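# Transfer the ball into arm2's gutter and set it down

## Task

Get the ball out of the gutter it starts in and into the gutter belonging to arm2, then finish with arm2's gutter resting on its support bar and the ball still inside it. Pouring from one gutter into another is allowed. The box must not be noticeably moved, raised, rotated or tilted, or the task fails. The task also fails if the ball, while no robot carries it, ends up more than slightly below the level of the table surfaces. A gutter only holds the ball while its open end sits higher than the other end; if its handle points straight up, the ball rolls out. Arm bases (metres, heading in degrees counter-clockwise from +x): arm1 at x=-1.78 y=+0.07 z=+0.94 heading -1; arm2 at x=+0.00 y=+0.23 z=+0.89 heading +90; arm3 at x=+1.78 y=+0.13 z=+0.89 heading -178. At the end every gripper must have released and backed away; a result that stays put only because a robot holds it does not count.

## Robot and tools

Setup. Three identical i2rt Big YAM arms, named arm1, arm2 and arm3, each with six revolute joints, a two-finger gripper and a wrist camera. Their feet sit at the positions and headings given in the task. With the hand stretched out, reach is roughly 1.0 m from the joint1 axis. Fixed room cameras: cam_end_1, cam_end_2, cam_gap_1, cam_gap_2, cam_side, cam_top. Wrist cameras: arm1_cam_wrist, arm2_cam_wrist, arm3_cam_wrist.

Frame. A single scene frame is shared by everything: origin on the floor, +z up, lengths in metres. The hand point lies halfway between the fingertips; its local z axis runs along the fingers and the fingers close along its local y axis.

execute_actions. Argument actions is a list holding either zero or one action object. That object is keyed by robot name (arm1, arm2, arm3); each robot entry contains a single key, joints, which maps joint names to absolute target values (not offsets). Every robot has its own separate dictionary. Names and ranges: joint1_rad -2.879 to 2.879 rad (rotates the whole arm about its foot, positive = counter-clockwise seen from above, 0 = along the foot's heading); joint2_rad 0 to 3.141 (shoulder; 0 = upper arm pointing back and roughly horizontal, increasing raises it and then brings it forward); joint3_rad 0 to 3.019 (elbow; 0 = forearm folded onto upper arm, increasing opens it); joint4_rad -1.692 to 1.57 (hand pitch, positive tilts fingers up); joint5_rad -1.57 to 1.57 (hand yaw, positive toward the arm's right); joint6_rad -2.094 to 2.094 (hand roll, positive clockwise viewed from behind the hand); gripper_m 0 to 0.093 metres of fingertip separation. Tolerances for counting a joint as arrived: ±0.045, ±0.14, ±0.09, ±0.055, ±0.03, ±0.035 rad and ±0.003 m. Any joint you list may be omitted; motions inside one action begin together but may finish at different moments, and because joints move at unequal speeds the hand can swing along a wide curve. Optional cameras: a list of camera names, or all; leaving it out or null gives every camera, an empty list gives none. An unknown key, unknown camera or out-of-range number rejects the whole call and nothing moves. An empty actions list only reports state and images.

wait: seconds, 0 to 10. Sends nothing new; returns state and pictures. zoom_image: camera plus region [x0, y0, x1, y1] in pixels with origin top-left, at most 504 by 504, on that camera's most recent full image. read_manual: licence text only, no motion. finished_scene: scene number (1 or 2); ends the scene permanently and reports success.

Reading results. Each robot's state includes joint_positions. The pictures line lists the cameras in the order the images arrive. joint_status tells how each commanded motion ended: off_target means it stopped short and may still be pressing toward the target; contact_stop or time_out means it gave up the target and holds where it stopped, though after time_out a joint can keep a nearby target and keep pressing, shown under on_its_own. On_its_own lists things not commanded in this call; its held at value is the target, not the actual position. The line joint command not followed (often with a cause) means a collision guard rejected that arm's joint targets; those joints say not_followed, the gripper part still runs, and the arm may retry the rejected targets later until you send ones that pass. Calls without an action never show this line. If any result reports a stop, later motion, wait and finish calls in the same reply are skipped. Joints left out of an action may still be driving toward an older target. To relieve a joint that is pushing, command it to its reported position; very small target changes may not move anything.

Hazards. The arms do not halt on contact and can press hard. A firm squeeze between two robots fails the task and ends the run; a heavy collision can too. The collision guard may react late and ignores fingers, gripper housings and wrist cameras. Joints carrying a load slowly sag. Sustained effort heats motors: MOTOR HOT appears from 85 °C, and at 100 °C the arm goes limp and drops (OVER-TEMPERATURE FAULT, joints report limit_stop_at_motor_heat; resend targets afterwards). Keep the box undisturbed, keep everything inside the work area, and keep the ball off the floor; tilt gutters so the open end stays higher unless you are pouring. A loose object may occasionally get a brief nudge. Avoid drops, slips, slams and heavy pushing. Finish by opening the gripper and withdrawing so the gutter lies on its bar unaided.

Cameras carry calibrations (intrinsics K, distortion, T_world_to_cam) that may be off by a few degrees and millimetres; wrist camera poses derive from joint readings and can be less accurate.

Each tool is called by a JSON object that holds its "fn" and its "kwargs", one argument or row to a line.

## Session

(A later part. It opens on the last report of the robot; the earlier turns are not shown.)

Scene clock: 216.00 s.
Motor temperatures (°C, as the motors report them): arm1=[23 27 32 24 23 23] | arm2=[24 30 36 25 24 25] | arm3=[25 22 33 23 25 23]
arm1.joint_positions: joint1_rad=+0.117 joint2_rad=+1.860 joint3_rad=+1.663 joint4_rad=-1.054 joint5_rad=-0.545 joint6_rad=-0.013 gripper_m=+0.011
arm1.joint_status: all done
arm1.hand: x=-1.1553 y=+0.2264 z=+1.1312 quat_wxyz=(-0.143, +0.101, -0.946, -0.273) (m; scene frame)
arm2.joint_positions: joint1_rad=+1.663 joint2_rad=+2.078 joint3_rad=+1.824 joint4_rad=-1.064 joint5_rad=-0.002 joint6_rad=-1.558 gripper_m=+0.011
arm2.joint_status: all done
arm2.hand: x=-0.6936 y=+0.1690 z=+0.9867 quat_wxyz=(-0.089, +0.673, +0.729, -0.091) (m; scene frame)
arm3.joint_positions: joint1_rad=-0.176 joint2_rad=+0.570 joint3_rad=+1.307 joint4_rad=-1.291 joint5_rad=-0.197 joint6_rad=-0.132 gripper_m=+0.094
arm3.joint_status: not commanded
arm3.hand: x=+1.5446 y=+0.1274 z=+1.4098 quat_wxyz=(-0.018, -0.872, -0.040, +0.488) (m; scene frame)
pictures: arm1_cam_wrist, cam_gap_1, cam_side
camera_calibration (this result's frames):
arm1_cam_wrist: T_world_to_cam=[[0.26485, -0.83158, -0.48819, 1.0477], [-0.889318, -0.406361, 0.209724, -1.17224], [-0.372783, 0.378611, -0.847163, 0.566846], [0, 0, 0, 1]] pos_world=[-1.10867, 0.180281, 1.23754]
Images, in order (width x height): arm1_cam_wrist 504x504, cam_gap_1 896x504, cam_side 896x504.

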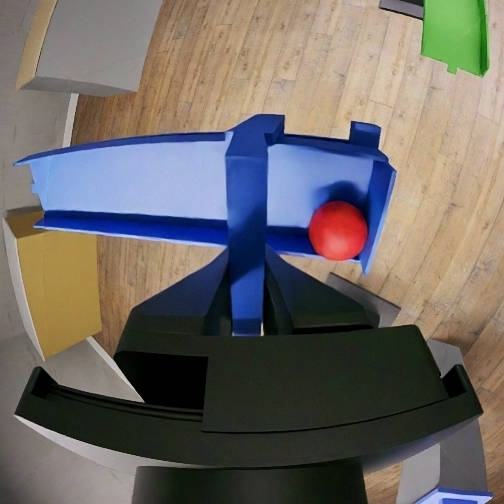

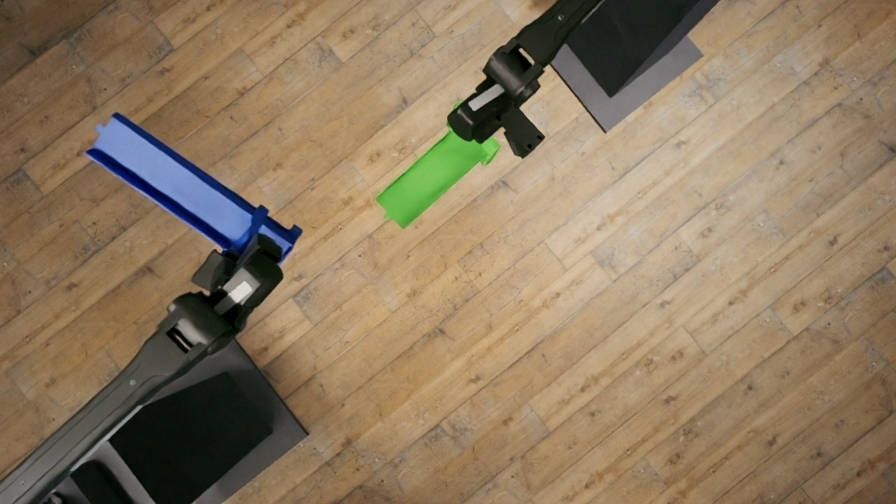

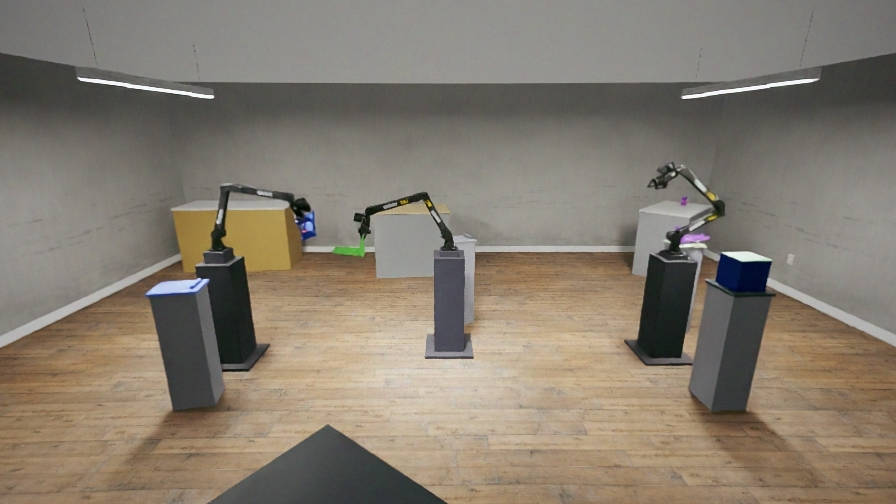

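{"fn": "execute_actions", "kwargs": {
  "actions": [
    {"arm1":{"joints":{"joint4_rad":-0.95,"joint5_rad":-0.2,"joint6_rad":1.57}},"arm2":{"joints":{"joint4_rad":-0.95}}}
  ],
  "cameras": ["arm1_cam_wrist","cam_side","cam_gap_1"]
}}

{"fn": "execute_actions", "kwargs": {
  "actions": [
    {"arm1":{"joints":{"joint1_rad":0.1,"joint4_rad":-1.02,"joint5_rad":0.0}}}
  ],
  "cameras": ["arm1_cam_wrist","cam_side","cam_gap_1"]
}}

{"fn": "zoom_image", "kwargs": {
  "camera": "cam_side",
  "region": [260, 180, 400, 280]
}}

Scene clock: 228.93 s.
Motor temperatures (°C, as the motors report them): arm1=[23 27 35 24 23 23] | arm2=[24 32 39 25 24 25] | arm3=[25 22 33 23 25 23]
arm1.joint_positions: joint1_rad=+0.117 joint2_rad=+1.860 joint3_rad=+1.663 joint4_rad=-0.978 joint5_rad=-0.199 joint6_rad=+1.559 gripper_m=+0.011
arm1.joint_status: all done
arm1.hand: x=-1.1254 y=+0.1738 z=+1.1173 quat_wxyz=(-0.062, -0.632, -0.742, -0.212) (m; scene frame)
arm2.joint_positions: joint1_rad=+1.663 joint2_rad=+2.076 joint3_rad=+1.824 joint4_rad=-0.975 joint5_rad=-0.002 joint6_rad=-1.559 gripper_m=+0.011
arm2.joint_status: all done
arm2.hand: x=-0.7144 y=+0.1670 z=+0.9939 quat_wxyz=(-0.119, +0.668, +0.724, -0.124) (m; scene frame)
arm3.joint_positions: joint1_rad=-0.176 joint2_rad=+0.570 joint3_rad=+1.307 joint4_rad=-1.291 joint5_rad=-0.197 joint6_rad=-0.132 gripper_m=+0.094
arm3.joint_status: not commanded
arm3.hand: x=+1.5446 y=+0.1274 z=+1.4098 quat_wxyz=(-0.018, -0.872, -0.040, +0.488) (m; scene frame)
pictures: arm1_cam_wrist, cam_gap_1, cam_side
camera_calibration (this result's frames):
arm1_cam_wrist: T_world_to_cam=[[-0.913783, -0.105732, -0.392201, -0.570542], [-0.362909, 0.646244, 0.671316, -1.27034], [0.182478, 0.75577, -0.628898, 0.901655], [0, 0, 0, 1]] pos_world=[-1.1469, 0.0791817, 1.19608]
Images, in order (width x height): arm1_cam_wrist 504x504, cam_gap_1 896x504, cam_side 896x504.

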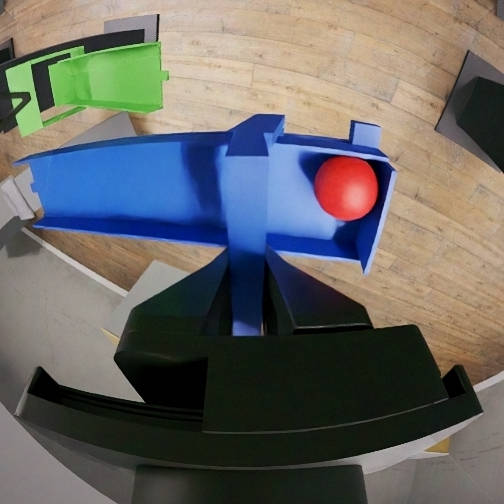

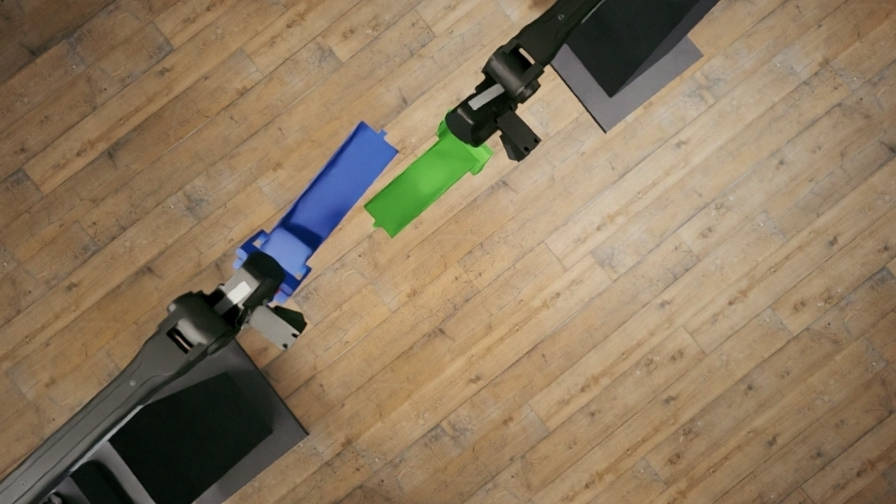

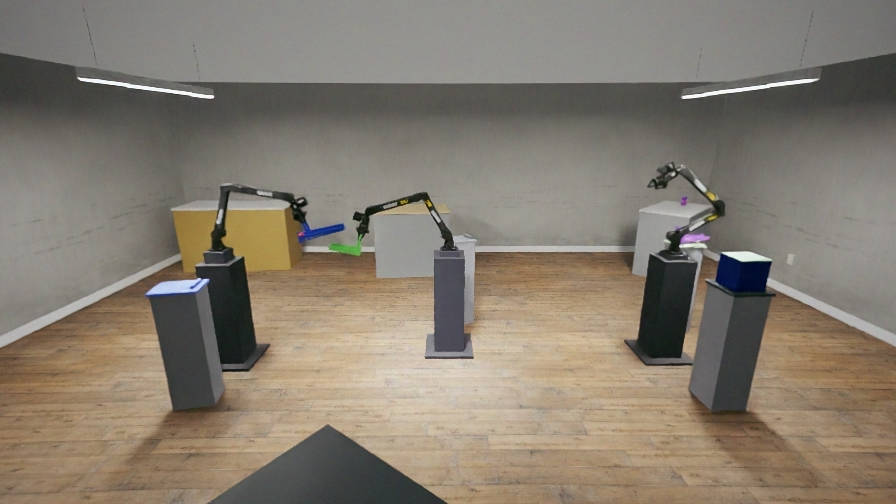

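Scene clock: 229.77 s.
Motor temperatures (°C, as the motors report them): arm1=[23 27 35 24 23 23] | arm2=[24 33 39 25 24 25] | arm3=[25 22 33 23 25 23]
arm1.joint_positions: joint1_rad=+0.108 joint2_rad=+1.860 joint3_rad=+1.663 joint4_rad=-1.010 joint5_rad=-0.003 joint6_rad=+1.561 gripper_m=+0.011
arm1.joint_status: all done
arm1.hand: x=-1.1271 y=+0.1340 z=+1.1113 quat_wxyz=(-0.123, -0.656, -0.732, -0.136) (m; scene frame)
arm2.joint_positions: joint1_rad=+1.663 joint2_rad=+2.076 joint3_rad=+1.824 joint4_rad=-0.975 joint5_rad=-0.002 joint6_rad=-1.559 gripper_m=+0.011
arm2.joint_status: not commanded
arm2.hand: x=-0.7144 y=+0.1670 z=+0.9939 quat_wxyz=(-0.119, +0.668, +0.724, -0.124) (m; scene frame)
arm3.joint_positions: joint1_rad=-0.176 joint2_rad=+0.570 joint3_rad=+1.307 joint4_rad=-1.291 joint5_rad=-0.197 joint6_rad=-0.132 gripper_m=+0.094
arm3.joint_status: not commanded
arm3.hand: x=+1.5446 y=+0.1274 z=+1.4098 quat_wxyz=(-0.018, -0.872, -0.040, +0.488) (m; scene frame)
pictures: arm1_cam_wrist, cam_gap_1, cam_side
camera_calibration (this result's frames):
arm1_cam_wrist: T_world_to_cam=[[-0.927386, -0.09718, -0.361265, -0.629577], [-0.294409, 0.785399, 0.544492, -1.04171], [0.230823, 0.611314, -0.756978, 1.14443], [0, 0, 0, 1]] pos_world=[-1.15471, 0.0573712, 1.20607]
Images, in order (width x height): arm1_cam_wrist 504x504, cam_gap_1 896x504, cam_side 896x504.

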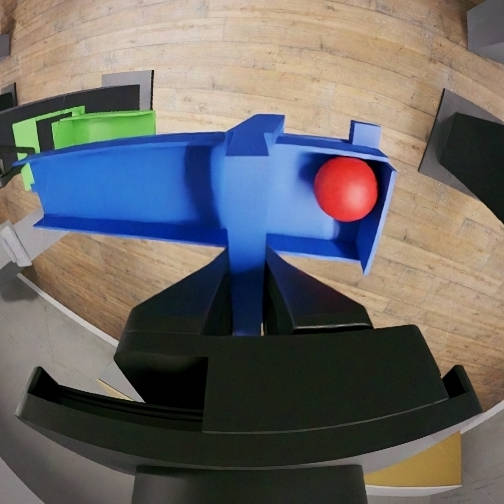

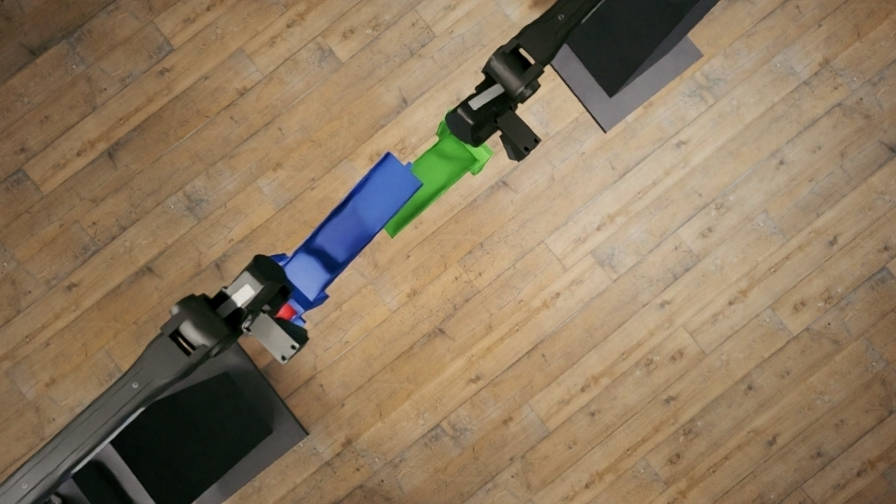

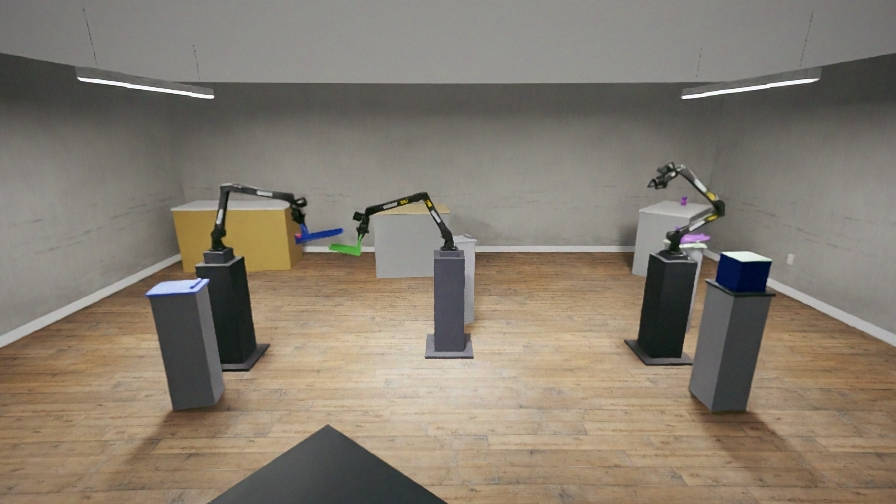

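Region (260, 180, 400, 280) of cam_side's 896x504 image, scaled by 3.600, with more detail than that image has; it fills the top 360 rows of this view, and the rest is white.

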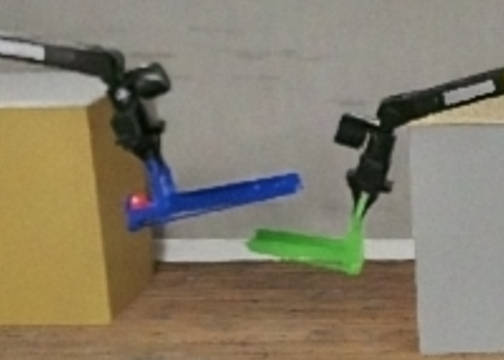

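{"fn": "execute_actions", "kwargs": {
  "actions": [
    {"arm1":{"joints":{"joint2_rad":1.97,"joint3_rad":1.96,"joint4_rad":-1.23,"joint6_rad":1.67}}}
  ],
  "cameras": ["arm1_cam_wrist","cam_side","cam_gap_1"]
}}

{"fn": "zoom_image", "kwargs": {
  "camera": "cam_side",
  "region": [260, 180, 400, 280]
}}

Scene clock: 250.63 s.
Motor temperatures (°C, as the motors report them): arm1=[23 27 37 24 23 23] | arm2=[24 35 41 25 24 25] | arm3=[25 22 34 23 25 23]
arm1.joint_positions: joint1_rad=+0.108 joint2_rad=+1.987 joint3_rad=+1.889 joint4_rad=-1.218 joint5_rad=-0.003 joint6_rad=+1.658 gripper_m=+0.011
arm1.joint_status: all done
arm1.hand: x=-1.1050 y=+0.1362 z=+1.1163 quat_wxyz=(-0.082, -0.697, -0.705, -0.101) (m; scene frame)
arm2.joint_positions: joint1_rad=+1.663 joint2_rad=+2.076 joint3_rad=+1.824 joint4_rad=-0.975 joint5_rad=-0.002 joint6_rad=-1.559 gripper_m=+0.011
arm2.joint_status: not commanded
arm2.hand: x=-0.7144 y=+0.1670 z=+0.9939 quat_wxyz=(-0.119, +0.668, +0.724, -0.124) (m; scene frame)
arm3.joint_positions: joint1_rad=-0.176 joint2_rad=+0.570 joint3_rad=+1.307 joint4_rad=-1.291 joint5_rad=-0.197 joint6_rad=-0.132 gripper_m=+0.094
arm3.joint_status: not commanded
arm3.hand: x=+1.5446 y=+0.1274 z=+1.4098 quat_wxyz=(-0.018, -0.872, -0.040, +0.488) (m; scene frame)
pictures: arm1_cam_wrist, cam_gap_1, cam_side
camera_calibration (this result's frames):
arm1_cam_wrist: T_world_to_cam=[[-0.966411, -0.00296582, -0.256985, -0.779429], [-0.158027, 0.795421, 0.585092, -0.935624], [0.202676, 0.60605, -0.769172, 1.12501], [0, 0, 0, 1]] pos_world=[-1.12911, 0.0600905, 1.21245]
Images, in order (width x height): arm1_cam_wrist 504x504, cam_gap_1 896x504, cam_side 896x504.

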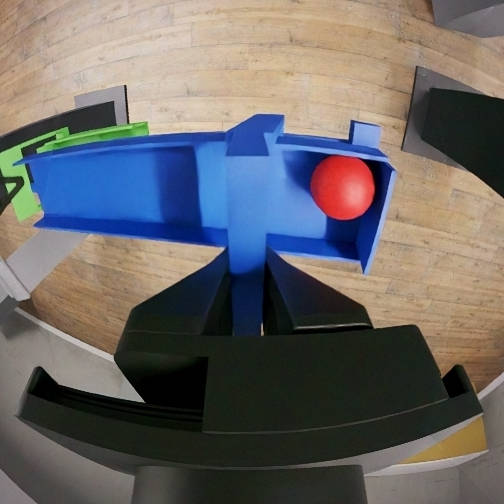

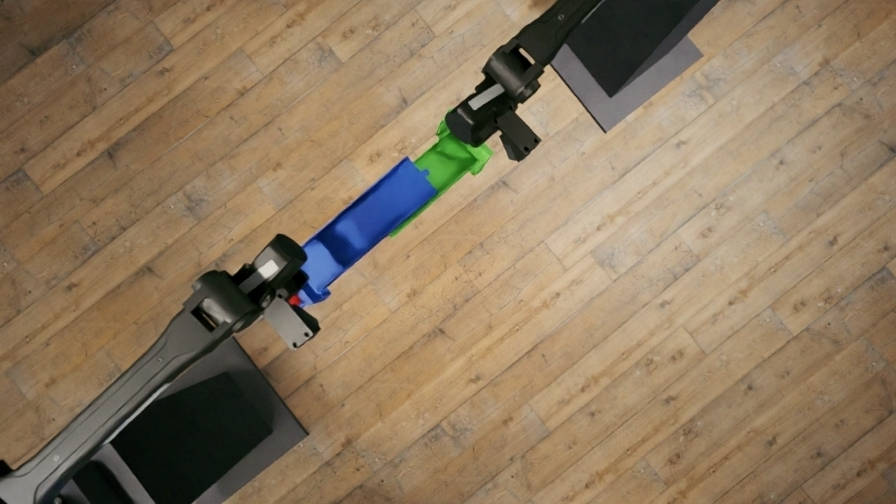

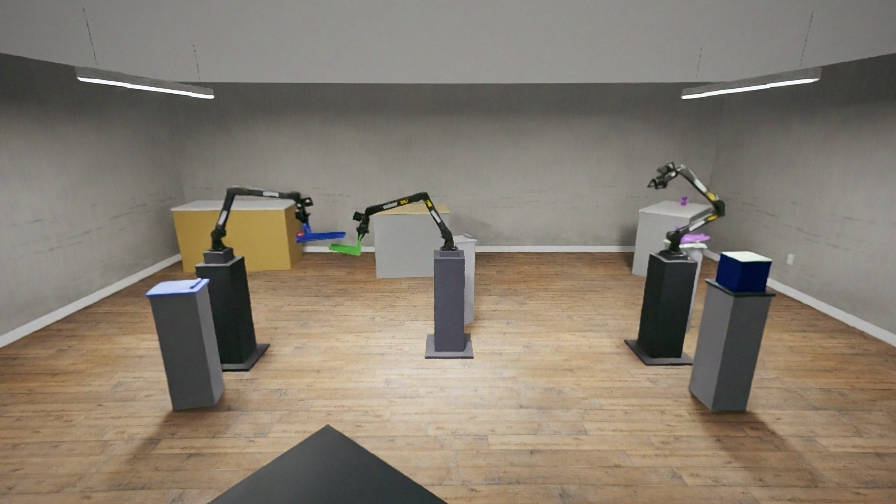

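Region (260, 180, 400, 280) of cam_side's 896x504 image, scaled by 3.600, with more detail than that image has; it fills the top 360 rows of this view, and the rest is white.

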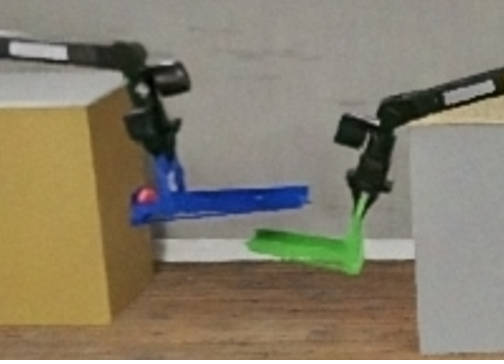

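{"fn": "execute_actions", "kwargs": {
  "actions": [
    {"arm1":{"joints":{"joint1_rad":0.09,"joint4_rad":-1.375}}}
  ],
  "cameras": ["arm1_cam_wrist","cam_side","cam_gap_1"]
}}

{"fn": "zoom_image", "kwargs": {
  "camera": "cam_side",
  "region": [260, 180, 400, 280]
}}

Scene clock: 257.67 s.
Motor temperatures (°C, as the motors report them): arm1=[23 28 37 24 23 23] | arm2=[24 35 42 25 24 25] | arm3=[25 22 34 23 25 23]
arm1.joint_positions: joint1_rad=+0.101 joint2_rad=+1.987 joint3_rad=+1.889 joint4_rad=-1.362 joint5_rad=-0.003 joint6_rad=+1.659 gripper_m=+0.011
arm1.joint_status: all done
arm1.hand: x=-1.1393 y=+0.1284 z=+1.1097 quat_wxyz=(-0.036, -0.705, -0.707, -0.046) (m; scene frame)
arm2.joint_positions: joint1_rad=+1.663 joint2_rad=+2.076 joint3_rad=+1.824 joint4_rad=-0.975 joint5_rad=-0.002 joint6_rad=-1.559 gripper_m=+0.011
arm2.joint_status: not commanded
arm2.hand: x=-0.7144 y=+0.1670 z=+0.9939 quat_wxyz=(-0.119, +0.668, +0.724, -0.124) (m; scene frame)
arm3.joint_positions: joint1_rad=-0.176 joint2_rad=+0.570 joint3_rad=+1.307 joint4_rad=-1.291 joint5_rad=-0.197 joint6_rad=-0.132 gripper_m=+0.094
arm3.joint_status: not commanded
arm3.hand: x=+1.5446 y=+0.1274 z=+1.4098 quat_wxyz=(-0.018, -0.872, -0.040, +0.488) (m; scene frame)
pictures: arm1_cam_wrist, cam_gap_1, cam_side
camera_calibration (this result's frames):
arm1_cam_wrist: T_world_to_cam=[[-0.993283, 0.00205812, -0.115688, -1.00236], [-0.0671093, 0.804244, 0.590498, -0.834473], [0.0942569, 0.594296, -0.798704, 1.04235], [0, 0, 0, 1]] pos_world=[-1.14988, 0.0537169, 1.20932]
Images, in order (width x height): arm1_cam_wrist 504x504, cam_gap_1 896x504, cam_side 896x504.

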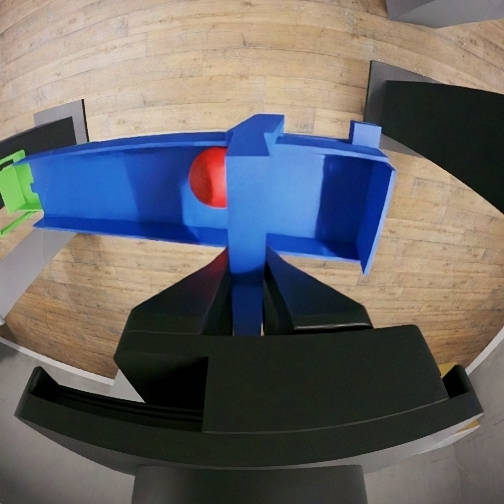

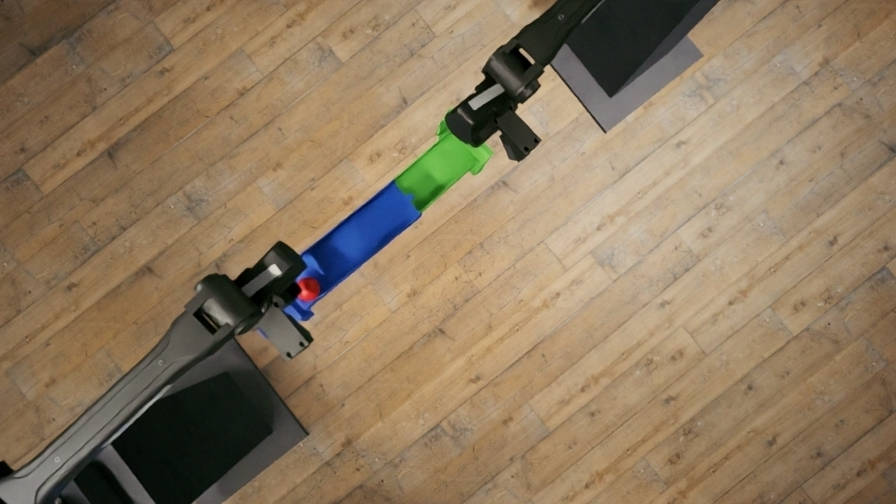

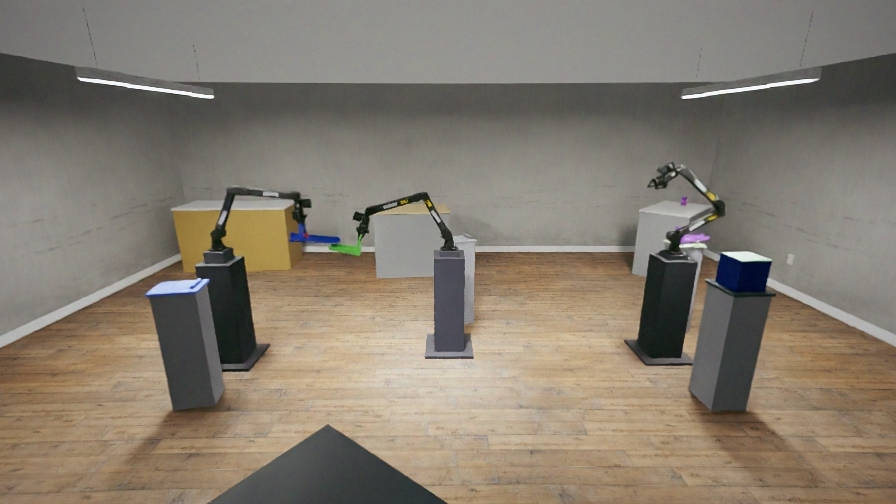

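Region (260, 180, 400, 280) of cam_side's 896x504 image, scaled by 3.600, with more detail than that image has; it fills the top 360 rows of this view, and the rest is white.

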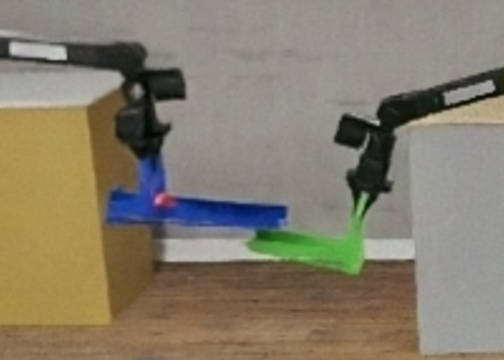

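{"fn": "execute_actions", "kwargs": {
  "actions": [],
  "cameras": ["arm2_cam_wrist","cam_side","cam_gap_1"]
}}

Scene clock: 260.27 s.
Motor temperatures (°C, as the motors report them): arm1=[23 28 38 24 23 23] | arm2=[24 35 42 25 24 25] | arm3=[25 22 34 23 25 23]
arm1.joint_positions: joint1_rad=+0.101 joint2_rad=+1.987 joint3_rad=+1.889 joint4_rad=-1.363 joint5_rad=-0.003 joint6_rad=+1.659 gripper_m=+0.011
arm1.joint_status: all done
arm1.hand: x=-1.1396 y=+0.1283 z=+1.1096 quat_wxyz=(-0.036, -0.705, -0.707, -0.045) (m; scene frame)
arm2.joint_positions: joint1_rad=+1.663 joint2_rad=+2.076 joint3_rad=+1.824 joint4_rad=-0.972 joint5_rad=-0.001 joint6_rad=-1.561 gripper_m=+0.011
arm2.joint_status: not commanded
arm2.hand: x=-0.7151 y=+0.1672 z=+0.9942 quat_wxyz=(-0.120, +0.667, +0.724, -0.125) (m; scene frame)
arm3.joint_positions: joint1_rad=-0.176 joint2_rad=+0.570 joint3_rad=+1.307 joint4_rad=-1.291 joint5_rad=-0.197 joint6_rad=-0.132 gripper_m=+0.094
arm3.joint_status: not commanded
arm3.hand: x=+1.5446 y=+0.1274 z=+1.4098 quat_wxyz=(-0.018, -0.872, -0.040, +0.488) (m; scene frame)
pictures: arm2_cam_wrist, cam_gap_1, cam_side
camera_calibration (this result's frames):
arm2_cam_wrist: T_world_to_cam=[[-0.931626, -0.0689205, 0.356822, -1.00775], [0.14837, 0.824166, 0.546568, -0.570697], [-0.331751, 0.562139, -0.757589, 0.543669], [0, 0, 0, 1]] pos_world=[-0.673806, 0.0952775, 1.08339]
Images, in order (width x height): arm2_cam_wrist 504x504, cam_gap_1 896x504, cam_side 896x504.

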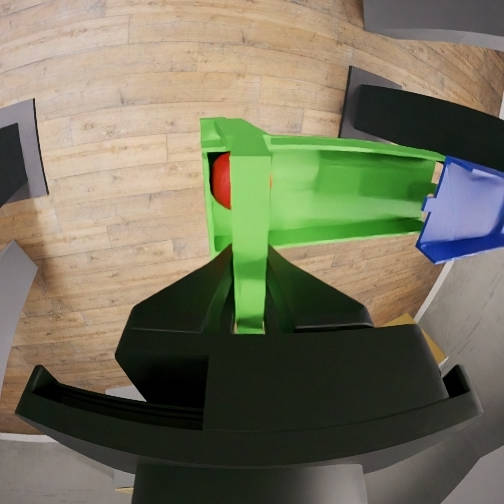

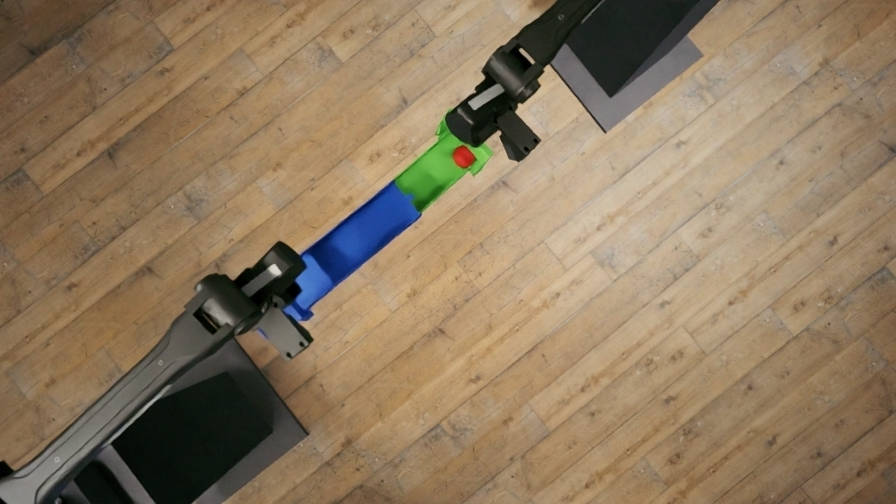

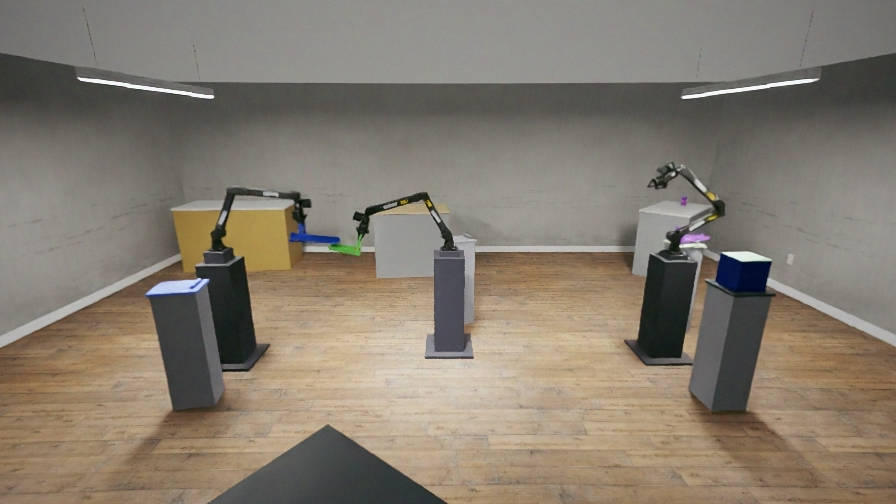

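{"fn": "execute_actions", "kwargs": {
  "actions": [
    {"arm1":{"joints":{"joint1_rad":-1.707,"joint2_rad":1.8,"joint3_rad":1.65,"joint4_rad":-1.2,"joint5_rad":-0.289,"joint6_rad":-0.36}}}
  ],
  "cameras": ["cam_side"]
}}

{"fn": "execute_actions", "kwargs": {
  "actions": [
    {"arm1":{"joints":{"joint2_rad":1.965,"joint3_rad":1.54,"joint4_rad":-1.16}},"arm2":{"joints":{"joint2_rad":1.5,"joint3_rad":1.36,"joint4_rad":-0.85,"joint5_rad":0.5,"joint6_rad":-0.6}}}
  ],
  "cameras": ["cam_side","arm1_cam_wrist","arm2_cam_wrist"]
}}

Scene clock: 274.00 s.
Motor temperatures (°C, as the motors report them): arm1=[23 28 38 24 23 23] | arm2=[24 36 43 25 24 25] | arm3=[25 22 34 23 25 23]
arm1.joint_positions: joint1_rad=-1.717 joint2_rad=+1.822 joint3_rad=+1.663 joint4_rad=-1.204 joint5_rad=-0.281 joint6_rad=-0.350 gripper_m=+0.011
arm1.joint_status: all done
arm1.hand: x=-1.8286 y=-0.5388 z=+1.1238 quat_wxyz=(-0.174, -0.614, -0.769, +0.016) (m; scene frame)
arm2.joint_positions: joint1_rad=+1.663 joint2_rad=+2.076 joint3_rad=+1.824 joint4_rad=-0.972 joint5_rad=-0.001 joint6_rad=-1.561 gripper_m=+0.011
arm2.joint_status: not commanded
arm2.hand: x=-0.7151 y=+0.1672 z=+0.9942 quat_wxyz=(-0.120, +0.667, +0.724, -0.125) (m; scene frame)
arm3.joint_positions: joint1_rad=-0.176 joint2_rad=+0.570 joint3_rad=+1.307 joint4_rad=-1.291 joint5_rad=-0.197 joint6_rad=-0.132 gripper_m=+0.094
arm3.joint_status: not commanded
arm3.hand: x=+1.5446 y=+0.1274 z=+1.4098 quat_wxyz=(-0.018, -0.872, -0.040, +0.488) (m; scene frame)
pictures: cam_side
Images, in order (width x height): cam_side 896x504.

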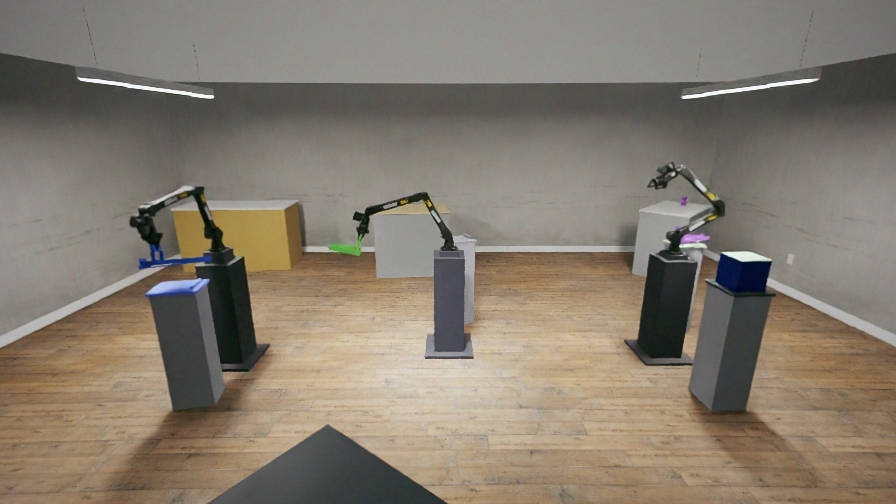

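Scene clock: 275.83 s.
Motor temperatures (°C, as the motors report them): arm1=[23 28 37 24 23 23] | arm2=[24 36 42 25 24 25] | arm3=[25 22 34 23 25 23]
arm1.joint_positions: joint1_rad=-1.713 joint2_rad=+1.978 joint3_rad=+1.535 joint4_rad=-1.173 joint5_rad=-0.284 joint6_rad=-0.352 gripper_m=+0.011
arm1.joint_status: all done
arm1.hand: x=-1.8190 y=-0.4999 z=+0.9870 quat_wxyz=(-0.113, -0.629, -0.764, -0.093) (m; scene frame)
arm2.joint_positions: joint1_rad=+1.663 joint2_rad=+1.517 joint3_rad=+1.344 joint4_rad=-0.875 joint5_rad=+0.493 joint6_rad=-0.610 gripper_m=+0.011
arm2.joint_status: all done
arm2.hand: x=-0.5629 y=+0.2610 z=+1.1440 quat_wxyz=(-0.298, +0.900, +0.263, -0.181) (m; scene frame)
arm3.joint_positions: joint1_rad=-0.176 joint2_rad=+0.570 joint3_rad=+1.307 joint4_rad=-1.291 joint5_rad=-0.197 joint6_rad=-0.132 gripper_m=+0.094
arm3.joint_status: not commanded
arm3.hand: x=+1.5446 y=+0.1274 z=+1.4098 quat_wxyz=(-0.018, -0.872, -0.040, +0.488) (m; scene frame)
pictures: arm1_cam_wrist, arm2_cam_wrist, cam_side
camera_calibration (this result's frames):
arm1_cam_wrist: T_world_to_cam=[[-0.940226, -0.187858, -0.284051, -1.52257], [-0.31478, 0.797704, 0.514375, -0.68106], [0.129959, 0.573043, -0.809156, 1.44648], [0, 0, 0, 1]] pos_world=[-1.83393, -0.571636, 1.08826]
arm2_cam_wrist: T_world_to_cam=[[-0.349412, 0.682013, 0.642472, -1.10799], [0.934549, 0.204422, 0.291257, 0.14389], [0.0673055, 0.70219, -0.708802, 0.787236], [0, 0, 0, 1]] pos_world=[-0.574602, 0.173459, 1.22794]
Images, in order (width x height): arm1_cam_wrist 504x504, arm2_cam_wrist 504x504, cam_side 896x504.

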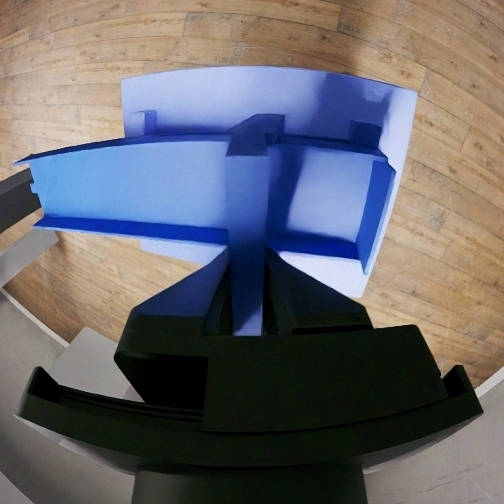

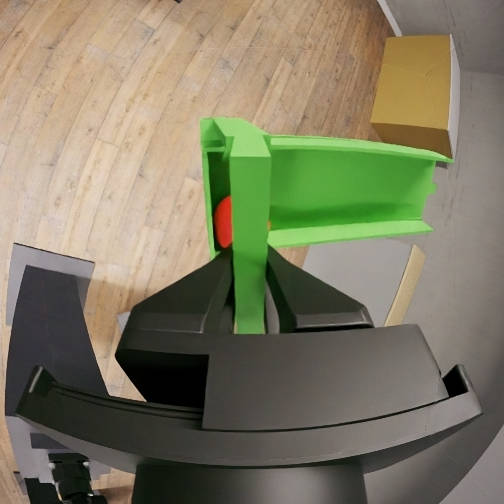

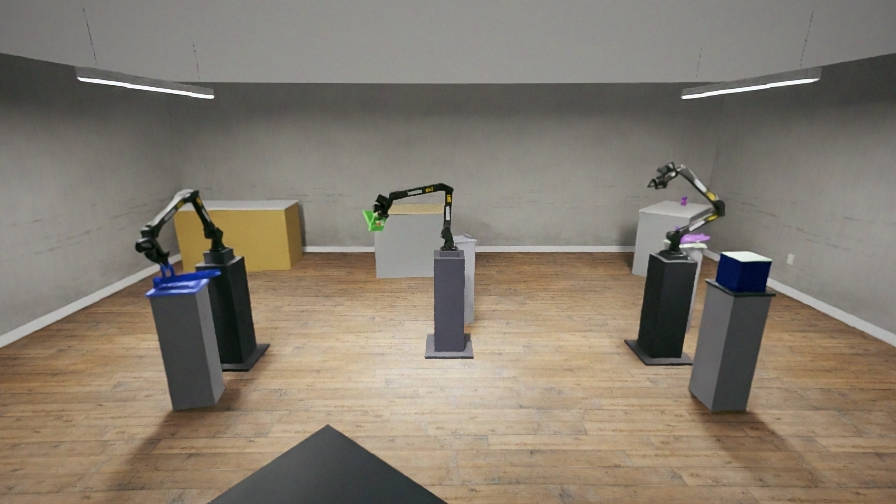

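{"fn": "execute_actions", "kwargs": {
  "actions": [
    {"arm1":{"joints":{"joint3_rad":1.50,"joint2_rad":1.98}},"arm2":{"joints":{"joint1_rad":0.003,"joint6_rad":-0.43}}}
  ],
  "cameras": ["arm2_cam_wrist"]
}}

{"fn": "execute_actions", "kwargs": {
  "actions": [
    {"arm1":{"joints":{"gripper_m":0.06}},"arm2":{"joints":{"joint2_rad":1.63,"joint3_rad":1.2,"joint4_rad":-0.93,"joint5_rad":0.27}}}
  ],
  "cameras": ["arm2_cam_wrist","cam_end_2"]
}}

Scene clock: 281.97 s.
Motor temperatures (°C, as the motors report them): arm1=[23 28 36 24 23 23] | arm2=[24 34 41 25 24 25] | arm3=[25 22 34 23 25 23]
arm1.joint_positions: joint1_rad=-1.713 joint2_rad=+1.978 joint3_rad=+1.508 joint4_rad=-1.171 joint5_rad=-0.284 joint6_rad=-0.352 gripper_m=+0.011
arm1.joint_status: all done
arm1.hand: x=-1.8173 y=-0.4894 z=+0.9780 quat_wxyz=(-0.107, -0.630, -0.763, -0.104) (m; scene frame)
arm2.joint_positions: joint1_rad=-0.005 joint2_rad=+1.526 joint3_rad=+1.344 joint4_rad=-0.867 joint5_rad=+0.496 joint6_rad=-0.438 gripper_m=+0.011
arm2.joint_status: all done
arm2.hand: x=+0.0863 y=+0.7900 z=+1.1458 quat_wxyz=(-0.342, +0.752, -0.559, +0.063) (m; scene frame)
arm3.joint_positions: joint1_rad=-0.176 joint2_rad=+0.570 joint3_rad=+1.307 joint4_rad=-1.291 joint5_rad=-0.197 joint6_rad=-0.132 gripper_m=+0.094
arm3.joint_status: not commanded
arm3.hand: x=+1.5446 y=+0.1274 z=+1.4098 quat_wxyz=(-0.018, -0.872, -0.040, +0.488) (m; scene frame)
pictures: arm2_cam_wrist
camera_calibration (this result's frames):
arm2_cam_wrist: T_world_to_cam=[[0.793932, 0.123848, 0.595259, -0.846732], [0.00704241, -0.980842, 0.194679, 0.555589], [0.607966, -0.15037, -0.779594, 1.08126], [0, 0, 0, 1]] pos_world=[0.0109664, 0.8124, 1.23881]
Images, in order (width x height): arm2_cam_wrist 504x504.

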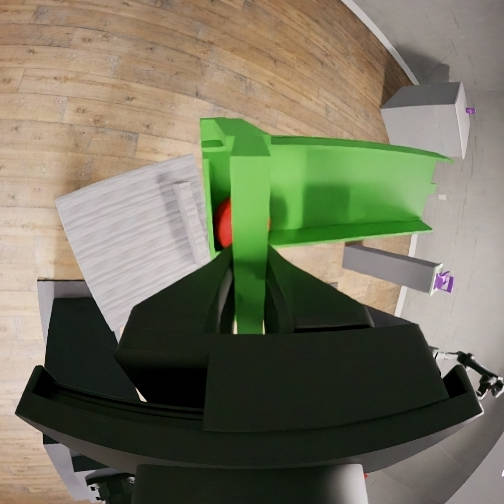

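Scene clock: 283.23 s.
Motor temperatures (°C, as the motors report them): arm1=[23 28 36 24 23 23] | arm2=[24 34 41 25 24 25] | arm3=[25 22 34 23 25 23]
arm1.joint_positions: joint1_rad=-1.713 joint2_rad=+1.978 joint3_rad=+1.508 joint4_rad=-1.171 joint5_rad=-0.287 joint6_rad=-0.352 gripper_m=+0.060
arm1.joint_status: all done
arm1.hand: x=-1.8170 y=-0.4895 z=+0.9781 quat_wxyz=(-0.108, -0.630, -0.762, -0.104) (m; scene frame)
arm2.joint_positions: joint1_rad=-0.003 joint2_rad=+1.660 joint3_rad=+1.170 joint4_rad=-0.930 joint5_rad=+0.267 joint6_rad=-0.436 gripper_m=+0.011
arm2.joint_status: all done
arm2.hand: x=+0.0482 y=+0.7280 z=+0.9823 quat_wxyz=(-0.139, +0.826, -0.542, +0.068) (m; scene frame)
arm3.joint_positions: joint1_rad=-0.176 joint2_rad=+0.570 joint3_rad=+1.307 joint4_rad=-1.291 joint5_rad=-0.197 joint6_rad=-0.132 gripper_m=+0.094
arm3.joint_status: not commanded
arm3.hand: x=+1.5446 y=+0.1274 z=+1.4098 quat_wxyz=(-0.018, -0.872, -0.040, +0.488) (m; scene frame)
pictures: arm2_cam_wrist, cam_end_2
camera_calibration (this result's frames):
arm2_cam_wrist: T_world_to_cam=[[0.875796, 0.362409, 0.318811, -0.617549], [0.16013, -0.841244, 0.516398, 0.101901], [0.455345, -0.401209, -0.794791, 1.17251], [0, 0, 0, 1]] pos_world=[-0.0093684, 0.779952, 1.07616]
Images, in order (width x height): arm2_cam_wrist 504x504, cam_end_2 896x504.

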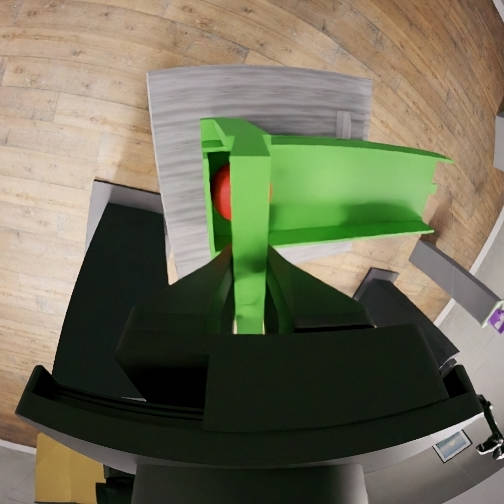

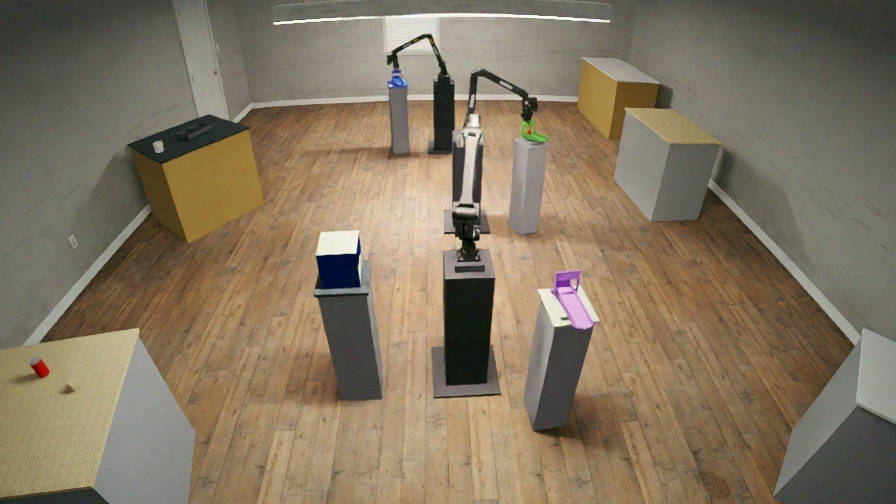

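{"fn": "execute_actions", "kwargs": {
  "actions": [
    {"arm1":{"joints":{"joint1_rad":-1.744,"joint2_rad":1.85,"joint3_rad":1.65,"joint4_rad":-1.4}},"arm2":{"joints":{"joint1_rad":0.005,"joint2_rad":1.655,"joint4_rad":-0.95,"joint5_rad":0.25}}}
  ],
  "cameras": []
}}

{"fn": "execute_actions", "kwargs": {
  "actions": [
    {"arm2":{"joints":{"gripper_m":0.06}}}
  ],
  "cameras": ["arm2_cam_wrist"]
}}

{"fn": "execute_actions", "kwargs": {
  "actions": [
    {"arm2":{"joints":{"joint1_rad":0.04,"joint2_rad":1.5,"joint3_rad":1.3,"joint4_rad":-1.2}}}
  ],
  "cameras": ["arm2_cam_wrist","cam_end_2","cam_side"]
}}

Scene clock: 291.87 s.
Motor temperatures (°C, as the motors report them): arm1=[23 28 34 24 23 23] | arm2=[24 33 40 25 24 25] | arm3=[25 22 34 23 25 23]
arm1.joint_positions: joint1_rad=-1.737 joint2_rad=+1.833 joint3_rad=+1.620 joint4_rad=-1.385 joint5_rad=-0.287 joint6_rad=-0.352 gripper_m=+0.060
arm1.joint_status: all done
arm1.hand: x=-1.8303 y=-0.4831 z=+1.0975 quat_wxyz=(-0.120, -0.637, -0.757, -0.084) (m; scene frame)
arm2.joint_positions: joint1_rad=-0.003 joint2_rad=+1.661 joint3_rad=+1.170 joint4_rad=-0.943 joint5_rad=+0.248 joint6_rad=-0.436 gripper_m=+0.011
arm2.joint_status: all done
arm2.hand: x=+0.0451 y=+0.7251 z=+0.9808 quat_wxyz=(-0.128, +0.828, -0.542, +0.063) (m; scene frame)
arm3.joint_positions: joint1_rad=-0.176 joint2_rad=+0.570 joint3_rad=+1.307 joint4_rad=-1.291 joint5_rad=-0.197 joint6_rad=-0.132 gripper_m=+0.094
arm3.joint_status: not commanded
arm3.hand: x=+1.5446 y=+0.1274 z=+1.4098 quat_wxyz=(-0.018, -0.872, -0.040, +0.488) (m; scene frame)
pictures: none
No camera images: the call's "cameras" was empty. Leave "cameras" out to get every camera's image.

Scene clock: 292.50 s.
Motor temperatures (°C, as the motors report them): arm1=[23 28 34 24 23 23] | arm2=[24 33 40 25 24 25] | arm3=[25 22 34 23 25 23]
arm1.joint_positions: joint1_rad=-1.737 joint2_rad=+1.833 joint3_rad=+1.620 joint4_rad=-1.385 joint5_rad=-0.287 joint6_rad=-0.352 gripper_m=+0.060
arm1.joint_status: not commanded
arm1.hand: x=-1.8303 y=-0.4831 z=+1.0975 quat_wxyz=(-0.120, -0.637, -0.757, -0.084) (m; scene frame)
arm2.joint_positions: joint1_rad=-0.003 joint2_rad=+1.661 joint3_rad=+1.170 joint4_rad=-0.943 joint5_rad=+0.248 joint6_rad=-0.436 gripper_m=+0.060
arm2.joint_status: all done
arm2.hand: x=+0.0451 y=+0.7251 z=+0.9808 quat_wxyz=(-0.128, +0.828, -0.542, +0.063) (m; scene frame)
arm3.joint_positions: joint1_rad=-0.176 joint2_rad=+0.570 joint3_rad=+1.307 joint4_rad=-1.291 joint5_rad=-0.197 joint6_rad=-0.132 gripper_m=+0.094
arm3.joint_status: not commanded
arm3.hand: x=+1.5446 y=+0.1274 z=+1.4098 quat_wxyz=(-0.018, -0.872, -0.040, +0.488) (m; scene frame)
pictures: arm2_cam_wrist
camera_calibration (this result's frames):
arm2_cam_wrist: T_world_to_cam=[[0.88052, 0.369133, 0.297362, -0.597269], [0.172483, -0.833844, 0.52436, 0.0869677], [0.441512, -0.410419, -0.797886, 1.18194], [0, 0, 0, 1]] pos_world=[-0.0109345, 0.778081, 1.07506]
Images, in order (width x height): arm2_cam_wrist 504x504.

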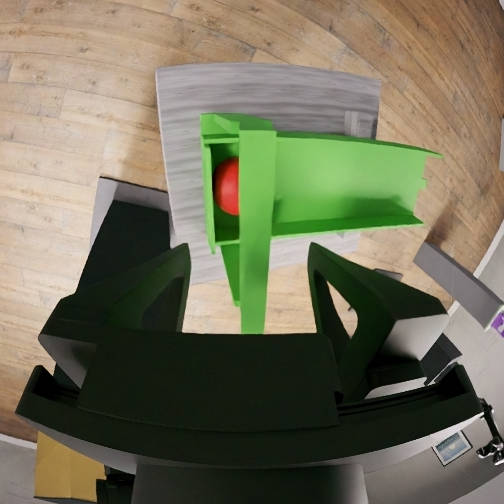

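Scene clock: 293.67 s.
Motor temperatures (°C, as the motors report them): arm1=[23 28 34 24 23 23] | arm2=[24 33 40 25 24 25] | arm3=[25 22 34 23 25 23]
arm1.joint_positions: joint1_rad=-1.737 joint2_rad=+1.833 joint3_rad=+1.620 joint4_rad=-1.385 joint5_rad=-0.287 joint6_rad=-0.352 gripper_m=+0.060
arm1.joint_status: not commanded
arm1.hand: x=-1.8303 y=-0.4831 z=+1.0975 quat_wxyz=(-0.120, -0.637, -0.757, -0.084) (m; scene frame)
arm2.joint_positions: joint1_rad=+0.040 joint2_rad=+1.498 joint3_rad=+1.262 joint4_rad=-1.189 joint5_rad=+0.248 joint6_rad=-0.436 gripper_m=+0.060
arm2.joint_status: all done
arm2.hand: x=+0.0251 y=+0.7000 z=+1.0830 quat_wxyz=(-0.133, +0.839, -0.524, +0.059) (m; scene frame)
arm3.joint_positions: joint1_rad=-0.176 joint2_rad=+0.570 joint3_rad=+1.307 joint4_rad=-1.291 joint5_rad=-0.197 joint6_rad=-0.132 gripper_m=+0.094
arm3.joint_status: not commanded
arm3.hand: x=+1.5446 y=+0.1274 z=+1.4098 quat_wxyz=(-0.018, -0.872, -0.040, +0.488) (m; scene frame)
pictures: arm2_cam_wrist, cam_end_2, cam_side
camera_calibration (this result's frames):
arm2_cam_wrist: T_world_to_cam=[[0.863887, 0.404087, 0.300687, -0.628474], [0.207808, -0.829738, 0.518025, 0.0190314], [0.458818, -0.38503, -0.800773, 1.24693], [0, 0, 0, 1]] pos_world=[-0.0331364, 0.749854, 1.17762]
Images, in order (width x height): arm2_cam_wrist 504x504, cam_end_2 896x504, cam_side 896x504.

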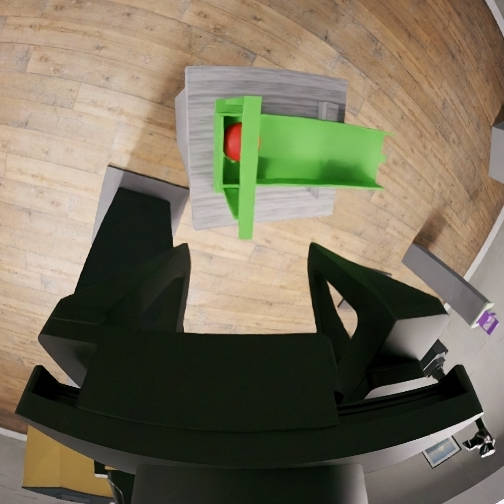

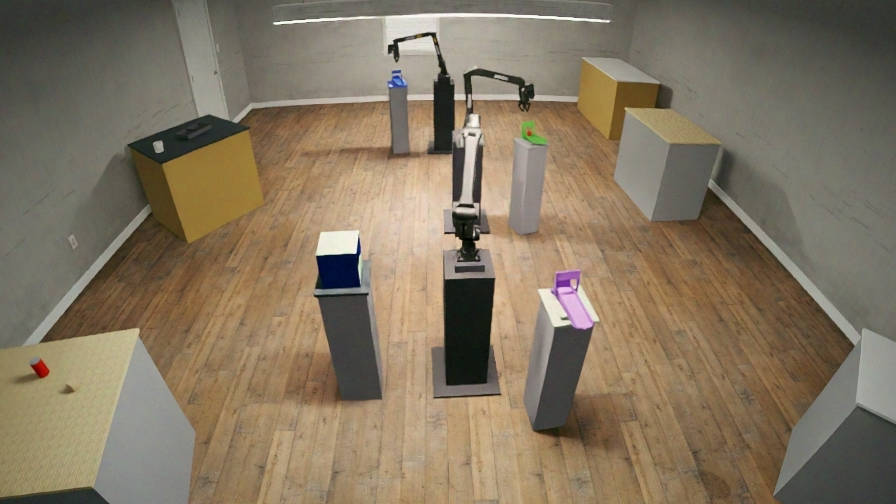

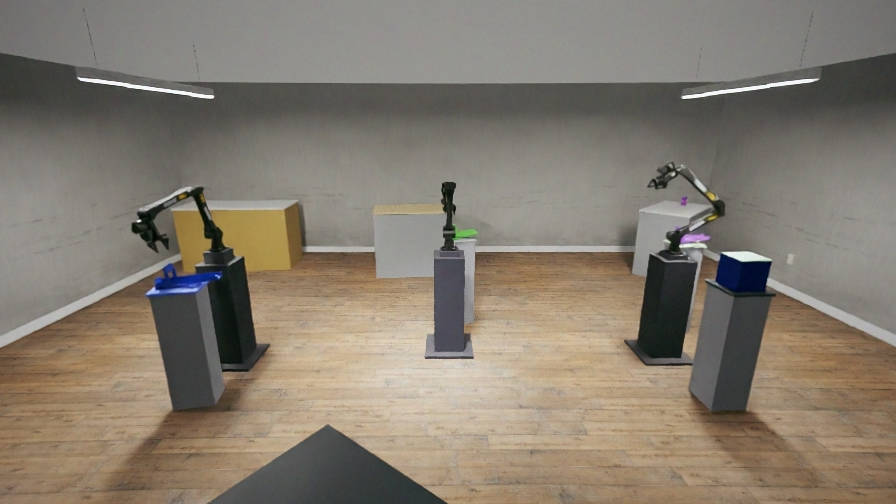

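{"fn": "finished_scene", "kwargs": {
  "scene": 1
}}

The scene is finished: the task was done.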